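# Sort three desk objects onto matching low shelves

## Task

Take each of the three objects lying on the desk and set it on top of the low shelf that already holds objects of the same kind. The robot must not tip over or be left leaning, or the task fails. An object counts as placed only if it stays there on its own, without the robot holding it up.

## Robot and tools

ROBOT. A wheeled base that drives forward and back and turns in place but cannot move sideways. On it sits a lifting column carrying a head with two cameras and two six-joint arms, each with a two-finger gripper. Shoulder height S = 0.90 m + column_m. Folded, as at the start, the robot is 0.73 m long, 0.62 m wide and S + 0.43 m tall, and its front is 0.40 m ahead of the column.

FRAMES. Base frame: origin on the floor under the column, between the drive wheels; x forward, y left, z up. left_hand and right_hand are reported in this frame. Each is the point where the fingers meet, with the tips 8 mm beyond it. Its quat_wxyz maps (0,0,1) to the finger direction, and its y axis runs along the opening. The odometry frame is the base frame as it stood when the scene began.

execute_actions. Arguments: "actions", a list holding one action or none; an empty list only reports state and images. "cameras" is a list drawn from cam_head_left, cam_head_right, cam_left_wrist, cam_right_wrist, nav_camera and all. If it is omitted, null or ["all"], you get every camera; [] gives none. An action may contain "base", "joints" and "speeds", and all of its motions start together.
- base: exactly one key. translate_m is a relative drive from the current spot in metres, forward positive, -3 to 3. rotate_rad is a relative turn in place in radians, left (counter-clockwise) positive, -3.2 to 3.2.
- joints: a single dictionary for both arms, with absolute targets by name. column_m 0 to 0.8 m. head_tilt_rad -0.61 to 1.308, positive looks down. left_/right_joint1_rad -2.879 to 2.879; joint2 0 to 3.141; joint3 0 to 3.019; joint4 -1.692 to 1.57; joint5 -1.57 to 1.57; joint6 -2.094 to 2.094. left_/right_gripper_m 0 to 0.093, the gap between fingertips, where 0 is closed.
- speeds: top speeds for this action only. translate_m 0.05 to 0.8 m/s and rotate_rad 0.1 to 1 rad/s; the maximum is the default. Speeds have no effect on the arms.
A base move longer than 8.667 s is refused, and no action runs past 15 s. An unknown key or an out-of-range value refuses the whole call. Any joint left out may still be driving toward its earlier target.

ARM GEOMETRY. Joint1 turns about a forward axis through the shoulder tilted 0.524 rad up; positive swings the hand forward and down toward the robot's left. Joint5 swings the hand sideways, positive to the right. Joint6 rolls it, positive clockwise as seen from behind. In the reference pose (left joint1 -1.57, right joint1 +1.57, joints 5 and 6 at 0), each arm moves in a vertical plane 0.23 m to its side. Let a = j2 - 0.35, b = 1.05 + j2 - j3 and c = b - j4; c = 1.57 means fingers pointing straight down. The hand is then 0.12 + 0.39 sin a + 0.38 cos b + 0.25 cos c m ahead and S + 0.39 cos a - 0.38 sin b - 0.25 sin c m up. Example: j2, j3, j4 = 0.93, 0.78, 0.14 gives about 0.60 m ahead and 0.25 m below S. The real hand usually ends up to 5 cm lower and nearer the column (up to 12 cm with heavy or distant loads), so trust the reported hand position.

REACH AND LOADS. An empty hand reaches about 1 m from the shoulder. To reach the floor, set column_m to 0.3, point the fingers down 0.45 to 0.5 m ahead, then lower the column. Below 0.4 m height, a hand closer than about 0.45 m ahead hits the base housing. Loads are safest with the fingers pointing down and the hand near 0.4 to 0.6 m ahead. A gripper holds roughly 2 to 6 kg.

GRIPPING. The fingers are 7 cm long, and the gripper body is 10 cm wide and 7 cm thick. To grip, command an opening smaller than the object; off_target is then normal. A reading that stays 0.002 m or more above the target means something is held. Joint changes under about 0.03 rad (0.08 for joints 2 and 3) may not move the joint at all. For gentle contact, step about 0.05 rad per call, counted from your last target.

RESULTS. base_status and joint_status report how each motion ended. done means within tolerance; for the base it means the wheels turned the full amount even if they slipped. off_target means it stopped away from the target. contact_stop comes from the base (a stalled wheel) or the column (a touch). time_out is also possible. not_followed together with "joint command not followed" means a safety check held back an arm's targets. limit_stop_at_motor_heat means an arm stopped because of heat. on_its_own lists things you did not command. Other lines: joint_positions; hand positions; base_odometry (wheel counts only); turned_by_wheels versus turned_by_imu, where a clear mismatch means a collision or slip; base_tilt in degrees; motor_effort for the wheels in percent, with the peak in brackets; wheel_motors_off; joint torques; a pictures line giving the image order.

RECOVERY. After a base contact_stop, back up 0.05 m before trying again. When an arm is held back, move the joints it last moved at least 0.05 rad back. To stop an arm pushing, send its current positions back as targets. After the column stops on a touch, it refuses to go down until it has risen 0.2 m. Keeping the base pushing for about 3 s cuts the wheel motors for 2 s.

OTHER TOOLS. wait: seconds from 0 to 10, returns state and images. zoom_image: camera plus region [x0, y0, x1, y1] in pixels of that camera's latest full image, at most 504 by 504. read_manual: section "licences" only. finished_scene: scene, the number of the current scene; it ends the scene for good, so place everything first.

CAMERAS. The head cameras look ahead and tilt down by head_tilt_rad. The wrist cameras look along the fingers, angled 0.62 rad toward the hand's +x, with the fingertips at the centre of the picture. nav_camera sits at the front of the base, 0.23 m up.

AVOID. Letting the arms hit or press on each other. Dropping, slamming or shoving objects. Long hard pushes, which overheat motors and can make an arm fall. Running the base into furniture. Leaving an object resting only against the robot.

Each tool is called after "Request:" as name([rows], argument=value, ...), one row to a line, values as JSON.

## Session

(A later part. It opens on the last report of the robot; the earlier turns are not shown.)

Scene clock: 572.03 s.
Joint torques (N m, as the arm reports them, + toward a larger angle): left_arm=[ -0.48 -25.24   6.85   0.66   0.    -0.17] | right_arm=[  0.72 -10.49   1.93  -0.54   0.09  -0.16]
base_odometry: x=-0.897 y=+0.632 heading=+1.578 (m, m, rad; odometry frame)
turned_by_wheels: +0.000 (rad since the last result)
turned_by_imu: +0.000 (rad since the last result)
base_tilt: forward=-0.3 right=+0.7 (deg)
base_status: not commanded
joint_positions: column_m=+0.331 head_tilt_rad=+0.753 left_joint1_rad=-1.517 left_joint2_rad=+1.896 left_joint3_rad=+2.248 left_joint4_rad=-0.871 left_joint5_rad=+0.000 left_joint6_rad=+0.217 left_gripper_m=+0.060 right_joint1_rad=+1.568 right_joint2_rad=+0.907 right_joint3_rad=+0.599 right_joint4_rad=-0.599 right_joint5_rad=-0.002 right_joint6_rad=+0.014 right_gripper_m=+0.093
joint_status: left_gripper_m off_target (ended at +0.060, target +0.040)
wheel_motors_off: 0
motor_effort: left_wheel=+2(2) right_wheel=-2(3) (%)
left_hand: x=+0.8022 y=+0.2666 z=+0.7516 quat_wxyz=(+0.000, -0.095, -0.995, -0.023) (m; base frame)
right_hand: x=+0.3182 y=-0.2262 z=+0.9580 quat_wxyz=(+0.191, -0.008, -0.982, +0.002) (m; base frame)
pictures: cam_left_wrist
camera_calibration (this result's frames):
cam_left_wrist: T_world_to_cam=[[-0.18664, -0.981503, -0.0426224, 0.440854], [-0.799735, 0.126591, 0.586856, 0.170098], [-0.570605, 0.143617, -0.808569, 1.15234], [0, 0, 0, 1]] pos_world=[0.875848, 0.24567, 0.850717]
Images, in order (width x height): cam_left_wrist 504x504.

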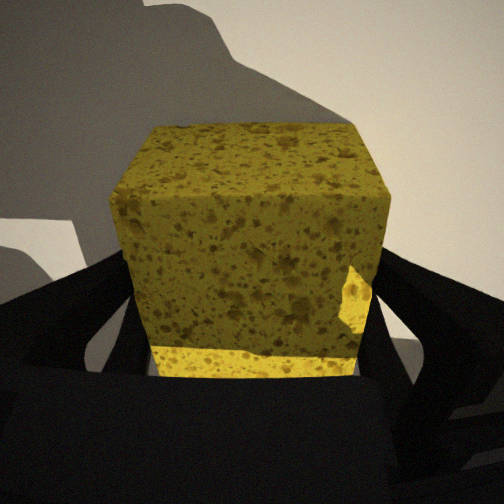

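Request:
execute_actions([
  {"joints": {"column_m": 0.355}},
], cameras=[])

Request:
execute_actions([
  {"base": {"rotate_rad": -2.285}, "joints": {"column_m": 0.375, "head_tilt_rad": 0.35}},
], cameras=["cam_head_left", "nav_camera"])

Scene clock: 604.23 s.
Joint torques (N m, as the arm reports them, + toward a larger angle): left_arm=[  0.65 -25.65   6.86   0.48   0.03  -0.21] | right_arm=[  0.4  -10.71   1.96  -0.48   0.11  -0.21]
base_odometry: x=-0.897 y=+0.632 heading=+1.578 (m, m, rad; odometry frame)
turned_by_wheels: +0.000 (rad since the last result)
turned_by_imu: +0.001 (rad since the last result)
base_tilt: forward=-0.3 right=+0.7 (deg)
base_status: not commanded
joint_positions: column_m=+0.355 head_tilt_rad=+0.753 left_joint1_rad=-1.517 left_joint2_rad=+1.896 left_joint3_rad=+2.248 left_joint4_rad=-0.871 left_joint5_rad=+0.000 left_joint6_rad=+0.217 left_gripper_m=+0.060 right_joint1_rad=+1.568 right_joint2_rad=+0.907 right_joint3_rad=+0.599 right_joint4_rad=-0.599 right_joint5_rad=-0.002 right_joint6_rad=+0.014 right_gripper_m=+0.093
joint_status: all done
wheel_motors_off: 0
motor_effort: left_wheel=+2(1) right_wheel=-2(3) (%)
left_hand: x=+0.8022 y=+0.2666 z=+0.7755 quat_wxyz=(+0.000, -0.095, -0.995, -0.023) (m; base frame)
right_hand: x=+0.3182 y=-0.2262 z=+0.9819 quat_wxyz=(+0.191, -0.008, -0.982, +0.002) (m; base frame)
pictures: none
No camera images: the call's "cameras" was empty. Leave "cameras" out to get every camera's image.

Scene clock: 608.10 s.
Joint torques (N m, as the arm reports them, + toward a larger angle): left_arm=[  0.99 -25.81   6.72   0.57   0.03  -0.24] | right_arm=[ 0.57 -9.93  1.79 -0.46  0.1  -0.19]
base_odometry: x=-0.897 y=+0.632 heading=-0.706 (m, m, rad; odometry frame)
turned_by_wheels: -2.284 (rad since the last result)
turned_by_imu: -2.282 (rad since the last result)
base_tilt: forward=-0.3 right=+0.7 (deg)
base_status: done
joint_positions: column_m=+0.375 head_tilt_rad=+0.369 left_joint1_rad=-1.527 left_joint2_rad=+1.896 left_joint3_rad=+2.248 left_joint4_rad=-0.871 left_joint5_rad=+0.000 left_joint6_rad=+0.217 left_gripper_m=+0.060 right_joint1_rad=+1.568 right_joint2_rad=+0.907 right_joint3_rad=+0.599 right_joint4_rad=-0.599 right_joint5_rad=-0.002 right_joint6_rad=+0.014 right_gripper_m=+0.093
joint_status: all done
wheel_motors_off: 0
motor_effort: left_wheel=+5(37) right_wheel=-6(52) (%)
left_hand: x=+0.8024 y=+0.2586 z=+0.7952 quat_wxyz=(+0.000, -0.097, -0.995, -0.019) (m; base frame)
right_hand: x=+0.3182 y=-0.2262 z=+1.0019 quat_wxyz=(+0.191, -0.008, -0.982, +0.002) (m; base frame)
pictures: cam_head_left, nav_camera
camera_calibration (this result's frames):
cam_head_left: T_world_to_cam=[[-0.120912, -0.991839, 0.0404516, 0.00646357], [-0.330296, 0.00176977, -0.943876, 1.28964], [0.936101, -0.127486, -0.327815, 0.331888], [0, 0, 0, 1]] pos_world=[0.116063, 0.0464397, 1.32579]
Images, in order (width x height): cam_head_left 672x504, nav_camera 672x504.

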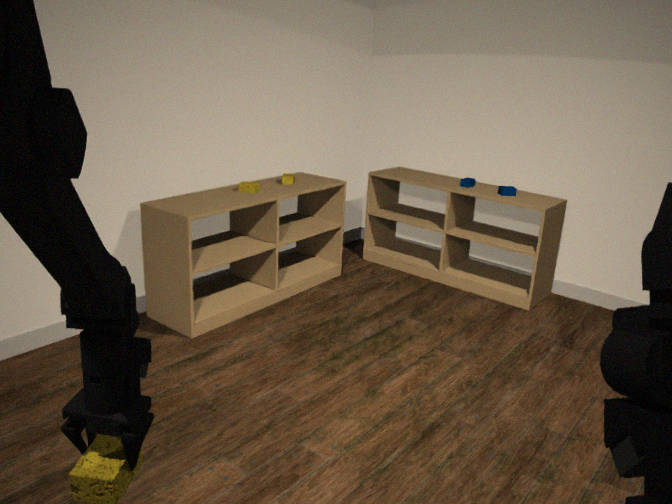

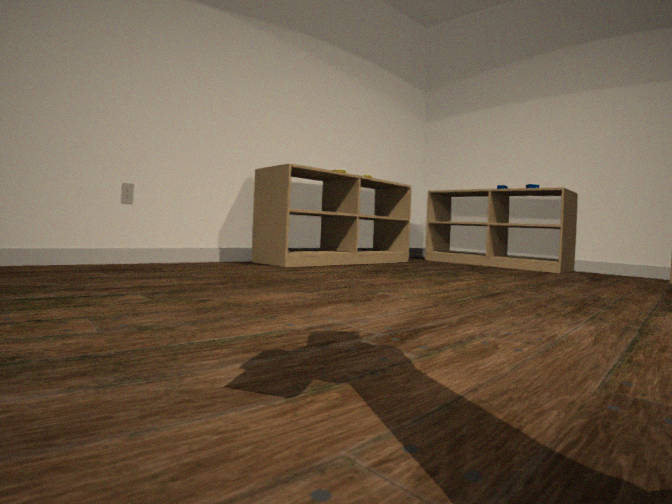

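Request:
execute_actions([
  {"base": {"translate_m": 2.24}, "joints": {"column_m": 0.27, "head_tilt_rad": 0.75}},
], cameras=["cam_head_left", "cam_left_wrist"])

Scene clock: 624.20 s.
Joint torques (N m, as the arm reports them, + toward a larger angle): left_arm=[  1.27 -26.19   6.73   0.64   0.05  -0.19] | right_arm=[  1.01 -10.89   2.11  -0.57   0.09  -0.2 ]
base_odometry: x=+0.807 y=-0.822 heading=-0.707 (m, m, rad; odometry frame)
turned_by_wheels: -0.001 (rad since the last result)
turned_by_imu: -0.002 (rad since the last result)
base_tilt: forward=-0.2 right=+0.7 (deg)
base_status: done
joint_positions: column_m=+0.270 head_tilt_rad=+0.753 left_joint1_rad=-1.527 left_joint2_rad=+1.896 left_joint3_rad=+2.248 left_joint4_rad=-0.871 left_joint5_rad=+0.000 left_joint6_rad=+0.217 left_gripper_m=+0.060 right_joint1_rad=+1.568 right_joint2_rad=+0.907 right_joint3_rad=+0.599 right_joint4_rad=-0.599 right_joint5_rad=-0.002 right_joint6_rad=+0.014 right_gripper_m=+0.093
joint_status: all done
wheel_motors_off: 0
motor_effort: left_wheel=-2(50) right_wheel=+1(48) (%)
left_hand: x=+0.8024 y=+0.2586 z=+0.6903 quat_wxyz=(+0.000, -0.097, -0.995, -0.019) (m; base frame)
right_hand: x=+0.3184 y=-0.2262 z=+0.8970 quat_wxyz=(+0.190, -0.008, -0.982, +0.002) (m; base frame)
pictures: cam_head_left, cam_left_wrist
camera_calibration (this result's frames):
cam_head_left: T_world_to_cam=[[-0.0969476, -0.991839, 0.0828076, -0.0436924], [-0.659884, 0.00176977, -0.751366, 0.96531], [0.745087, -0.127486, -0.65467, 0.717597], [0, 0, 0, 1]] pos_world=[0.0980845, 0.0464397, 1.19871]
cam_left_wrist: T_world_to_cam=[[-0.191693, -0.98087, -0.0338702, 0.428256], [-0.799059, 0.135937, 0.585685, 0.205118], [-0.569876, 0.139336, -0.809831, 1.1054], [0, 0, 0, 1]] pos_world=[0.875935, 0.238159, 0.789556]
Images, in order (width x height): cam_head_left 672x504, cam_left_wrist 504x504.

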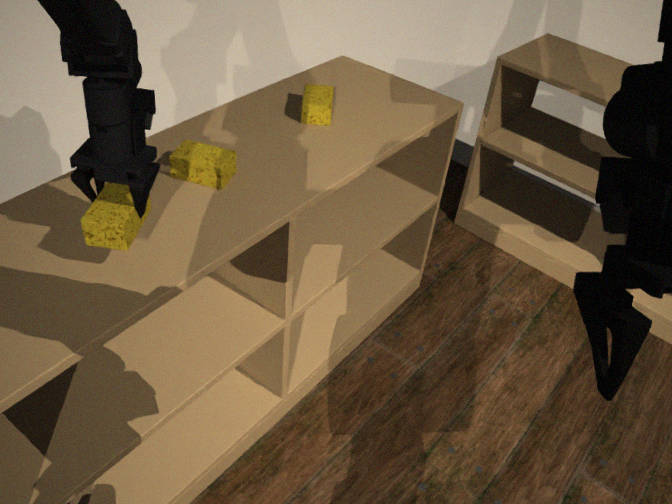

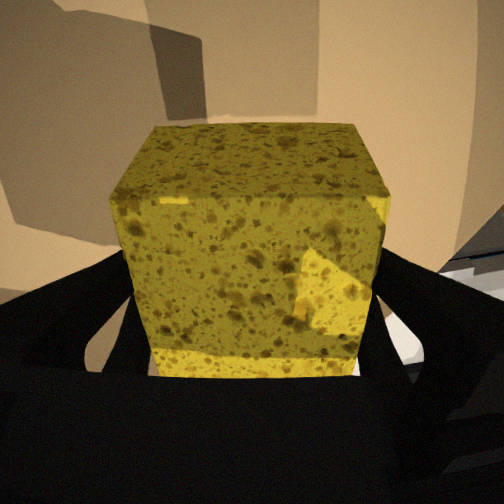

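Request:
execute_actions([
  {"joints": {"column_m": 0.224}},
], cameras=["cam_head_left", "cam_left_wrist"])

Request:
zoom_image(camera="cam_head_left", region=[50, 150, 200, 280])

Scene clock: 635.57 s.
Joint torques (N m, as the arm reports them, + toward a larger angle): left_arm=[  0.16 -25.66   6.89   0.5    0.03  -0.18] | right_arm=[  0.75 -10.11   1.78  -0.4    0.11  -0.14]
base_odometry: x=+0.807 y=-0.822 heading=-0.707 (m, m, rad; odometry frame)
turned_by_wheels: +0.000 (rad since the last result)
turned_by_imu: +0.001 (rad since the last result)
base_tilt: forward=-0.4 right=+0.7 (deg)
base_status: not commanded
joint_positions: column_m=+0.224 head_tilt_rad=+0.753 left_joint1_rad=-1.527 left_joint2_rad=+1.896 left_joint3_rad=+2.248 left_joint4_rad=-0.871 left_joint5_rad=+0.000 left_joint6_rad=+0.217 left_gripper_m=+0.060 right_joint1_rad=+1.568 right_joint2_rad=+0.907 right_joint3_rad=+0.599 right_joint4_rad=-0.599 right_joint5_rad=-0.002 right_joint6_rad=+0.014 right_gripper_m=+0.093
joint_status: all done
wheel_motors_off: 0
motor_effort: left_wheel=-1(3) right_wheel=+2(2) (%)
left_hand: x=+0.8024 y=+0.2586 z=+0.6443 quat_wxyz=(+0.000, -0.097, -0.995, -0.019) (m; base frame)
right_hand: x=+0.3184 y=-0.2262 z=+0.8510 quat_wxyz=(+0.190, -0.008, -0.982, +0.002) (m; base frame)
pictures: cam_head_left, cam_left_wrist
camera_calibration (this result's frames):
cam_head_left: T_world_to_cam=[[-0.0969476, -0.991839, 0.0828076, -0.0398821], [-0.659884, 0.00176977, -0.751365, 0.930736], [0.745087, -0.127486, -0.65467, 0.687473], [0, 0, 0, 1]] pos_world=[0.0980845, 0.0464397, 1.15269]
cam_left_wrist: T_world_to_cam=[[-0.191693, -0.98087, -0.0338702, 0.426697], [-0.799059, 0.135937, 0.585685, 0.232068], [-0.569876, 0.139336, -0.809831, 1.06813], [0, 0, 0, 1]] pos_world=[0.875935, 0.238159, 0.743541]
Images, in order (width x height): cam_head_left 672x504, cam_left_wrist 504x504.

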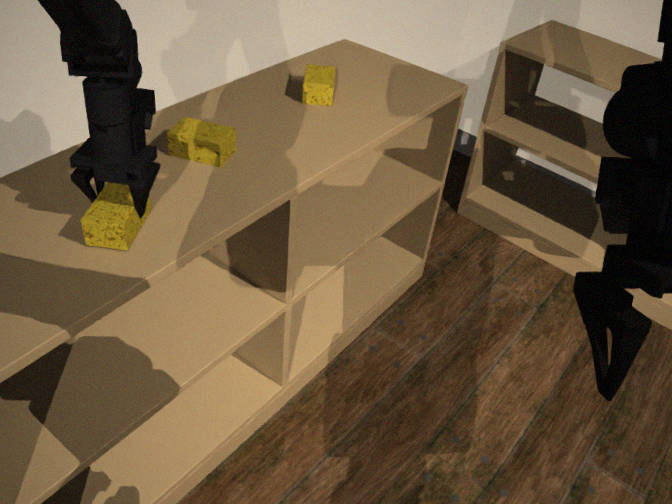

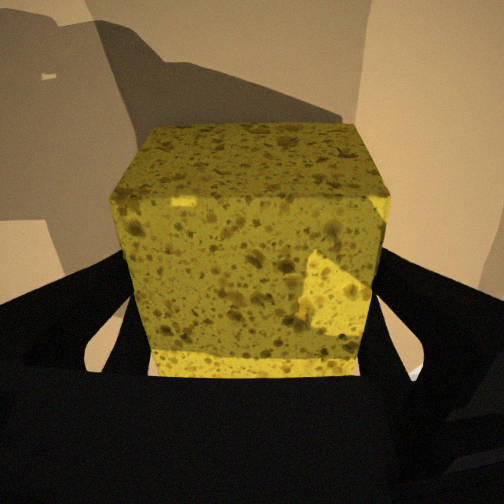

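Region (50, 150, 200, 280) of cam_head_left's 672x504 image, scaled by 3.360, with more detail than that image has; it fills the top 437 rows of this view, and the rest is white.

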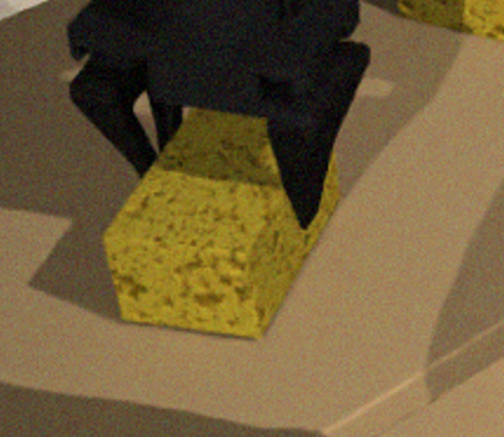

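Request:
execute_actions([
  {"joints": {"column_m": 0.221, "left_gripper_m": 0.093}},
], cameras=["cam_left_wrist"])

Request:
execute_actions([
  {"joints": {"column_m": 0.275}},
], cameras=["cam_head_left", "cam_left_wrist"])

Scene clock: 640.80 s.
Joint torques (N m, as the arm reports them, + toward a larger angle): left_arm=[  0.37 -26.32   6.57   0.43  -0.04  -0.16] | right_arm=[  0.56 -10.     2.02  -0.51   0.06  -0.21]
base_odometry: x=+0.807 y=-0.822 heading=-0.707 (m, m, rad; odometry frame)
turned_by_wheels: +0.000 (rad since the last result)
turned_by_imu: +0.001 (rad since the last result)
base_tilt: forward=-0.3 right=+0.7 (deg)
base_status: not commanded
joint_positions: column_m=+0.221 head_tilt_rad=+0.753 left_joint1_rad=-1.527 left_joint2_rad=+1.896 left_joint3_rad=+2.248 left_joint4_rad=-0.871 left_joint5_rad=+0.000 left_joint6_rad=+0.217 left_gripper_m=+0.093 right_joint1_rad=+1.568 right_joint2_rad=+0.907 right_joint3_rad=+0.599 right_joint4_rad=-0.599 right_joint5_rad=-0.002 right_joint6_rad=+0.014 right_gripper_m=+0.093
joint_status: all done
wheel_motors_off: 0
motor_effort: left_wheel=-2(2) right_wheel=+3(1) (%)
left_hand: x=+0.8024 y=+0.2586 z=+0.6413 quat_wxyz=(+0.000, -0.097, -0.995, -0.019) (m; base frame)
right_hand: x=+0.3184 y=-0.2262 z=+0.8480 quat_wxyz=(+0.190, -0.008, -0.982, +0.002) (m; base frame)
pictures: cam_left_wrist
camera_calibration (this result's frames):
cam_left_wrist: T_world_to_cam=[[-0.191693, -0.98087, -0.0338702, 0.426596], [-0.799059, 0.135937, 0.585685, 0.233815], [-0.569876, 0.139336, -0.809831, 1.06572], [0, 0, 0, 1]] pos_world=[0.875935, 0.238159, 0.740558]
Images, in order (width x height): cam_left_wrist 504x504.

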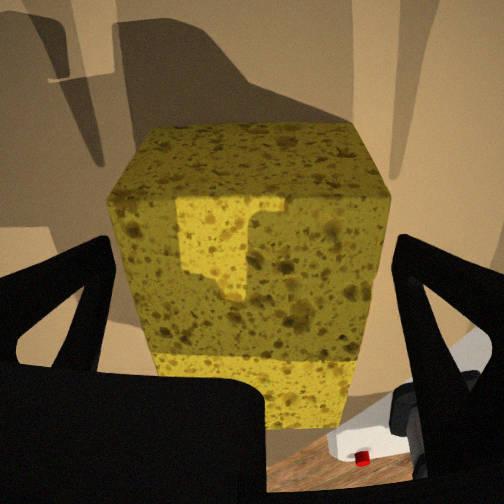

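Scene clock: 642.13 s.
Joint torques (N m, as the arm reports them, + toward a larger angle): left_arm=[  0.62 -25.56   6.71   0.69  -0.01  -0.21] | right_arm=[ 0.61 -9.81  1.91 -0.38  0.11 -0.15]
base_odometry: x=+0.807 y=-0.822 heading=-0.707 (m, m, rad; odometry frame)
turned_by_wheels: +0.000 (rad since the last result)
turned_by_imu: +0.000 (rad since the last result)
base_tilt: forward=-0.3 right=+0.7 (deg)
base_status: not commanded
joint_positions: column_m=+0.275 head_tilt_rad=+0.753 left_joint1_rad=-1.527 left_joint2_rad=+1.896 left_joint3_rad=+2.248 left_joint4_rad=-0.871 left_joint5_rad=+0.000 left_joint6_rad=+0.217 left_gripper_m=+0.093 right_joint1_rad=+1.568 right_joint2_rad=+0.907 right_joint3_rad=+0.599 right_joint4_rad=-0.599 right_joint5_rad=-0.002 right_joint6_rad=+0.014 right_gripper_m=+0.093
joint_status: all done
wheel_motors_off: 0
motor_effort: left_wheel=-2(2) right_wheel=+2(4) (%)
left_hand: x=+0.8024 y=+0.2586 z=+0.6951 quat_wxyz=(+0.000, -0.097, -0.995, -0.019) (m; base frame)
right_hand: x=+0.3184 y=-0.2262 z=+0.9018 quat_wxyz=(+0.190, -0.008, -0.982, +0.002) (m; base frame)
pictures: cam_head_left, cam_left_wrist
camera_calibration (this result's frames):
cam_head_left: T_world_to_cam=[[-0.0969471, -0.991839, 0.0828082, -0.0440959], [-0.659888, 0.00176977, -0.751362, 0.968959], [0.745083, -0.127486, -0.654674, 0.720786], [0, 0, 0, 1]] pos_world=[0.0980842, 0.0464397, 1.20357]
cam_left_wrist: T_world_to_cam=[[-0.191693, -0.98087, -0.0338702, 0.428421], [-0.799059, 0.135937, 0.585685, 0.20227], [-0.569876, 0.139336, -0.809831, 1.10934], [0, 0, 0, 1]] pos_world=[0.875935, 0.238159, 0.794419]
Images, in order (width x height): cam_head_left 672x504, cam_left_wrist 504x504.

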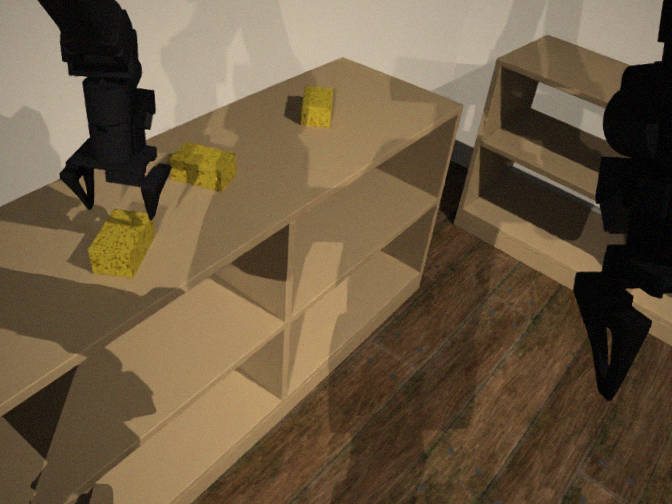

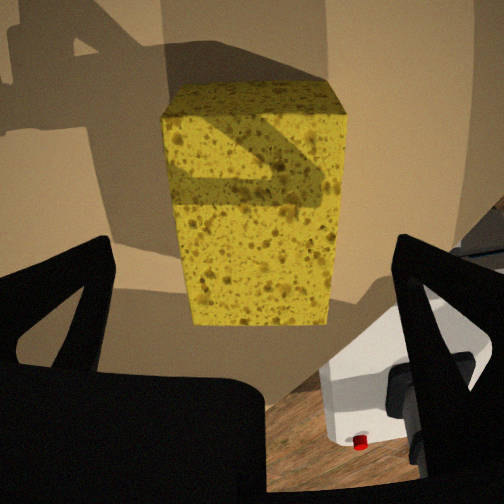

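Request:
execute_actions([
  {"base": {"rotate_rad": -1.6}, "joints": {"column_m": 0.34, "head_tilt_rad": 0.3}},
], cameras=["cam_head_left"])

Scene clock: 653.03 s.
Joint torques (N m, as the arm reports them, + toward a larger angle): left_arm=[  0.66 -25.26   6.57   0.47   0.01  -0.22] | right_arm=[  0.73 -10.36   1.85  -0.45   0.13  -0.15]
base_odometry: x=+0.807 y=-0.822 heading=-2.306 (m, m, rad; odometry frame)
turned_by_wheels: -1.599 (rad since the last result)
turned_by_imu: -1.594 (rad since the last result)
base_tilt: forward=-0.2 right=+0.7 (deg)
base_status: done
joint_positions: column_m=+0.340 head_tilt_rad=+0.319 left_joint1_rad=-1.527 left_joint2_rad=+1.896 left_joint3_rad=+2.248 left_joint4_rad=-0.871 left_joint5_rad=+0.000 left_joint6_rad=+0.217 left_gripper_m=+0.093 right_joint1_rad=+1.568 right_joint2_rad=+0.907 right_joint3_rad=+0.599 right_joint4_rad=-0.599 right_joint5_rad=-0.002 right_joint6_rad=+0.014 right_gripper_m=+0.093
joint_status: all done
wheel_motors_off: 0
motor_effort: left_wheel=+5(47) right_wheel=-5(52) (%)
left_hand: x=+0.8024 y=+0.2589 z=+0.7602 quat_wxyz=(+0.000, -0.097, -0.995, -0.019) (m; base frame)
right_hand: x=+0.3184 y=-0.2262 z=+0.9668 quat_wxyz=(+0.190, -0.008, -0.982, +0.002) (m; base frame)
pictures: cam_head_left
camera_calibration (this result's frames):
cam_head_left: T_world_to_cam=[[-0.122786, -0.991839, 0.0343426, 0.0160741], [-0.282589, 0.00176977, -0.959239, 1.27456], [0.95135, -0.127486, -0.2805, 0.256909], [0, 0, 0, 1]] pos_world=[0.117741, 0.0464397, 1.29412]
Images, in order (width x height): cam_head_left 672x504.

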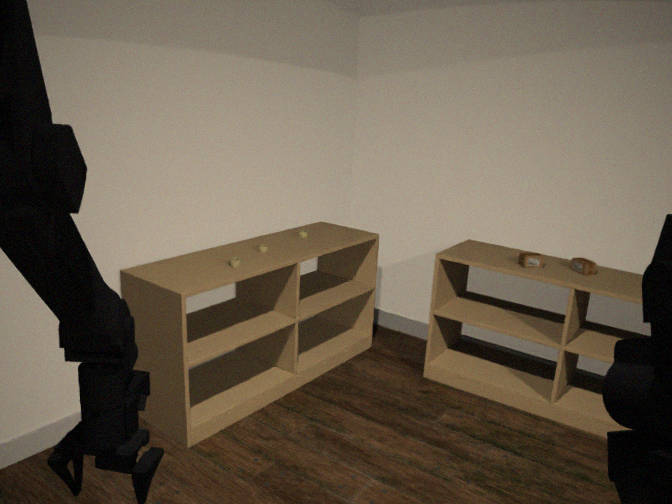

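All three items are on their matching shelves, so I'm ending scene 1.

Request:
finished_scene(scene=1)

The scene is finished: the task was done.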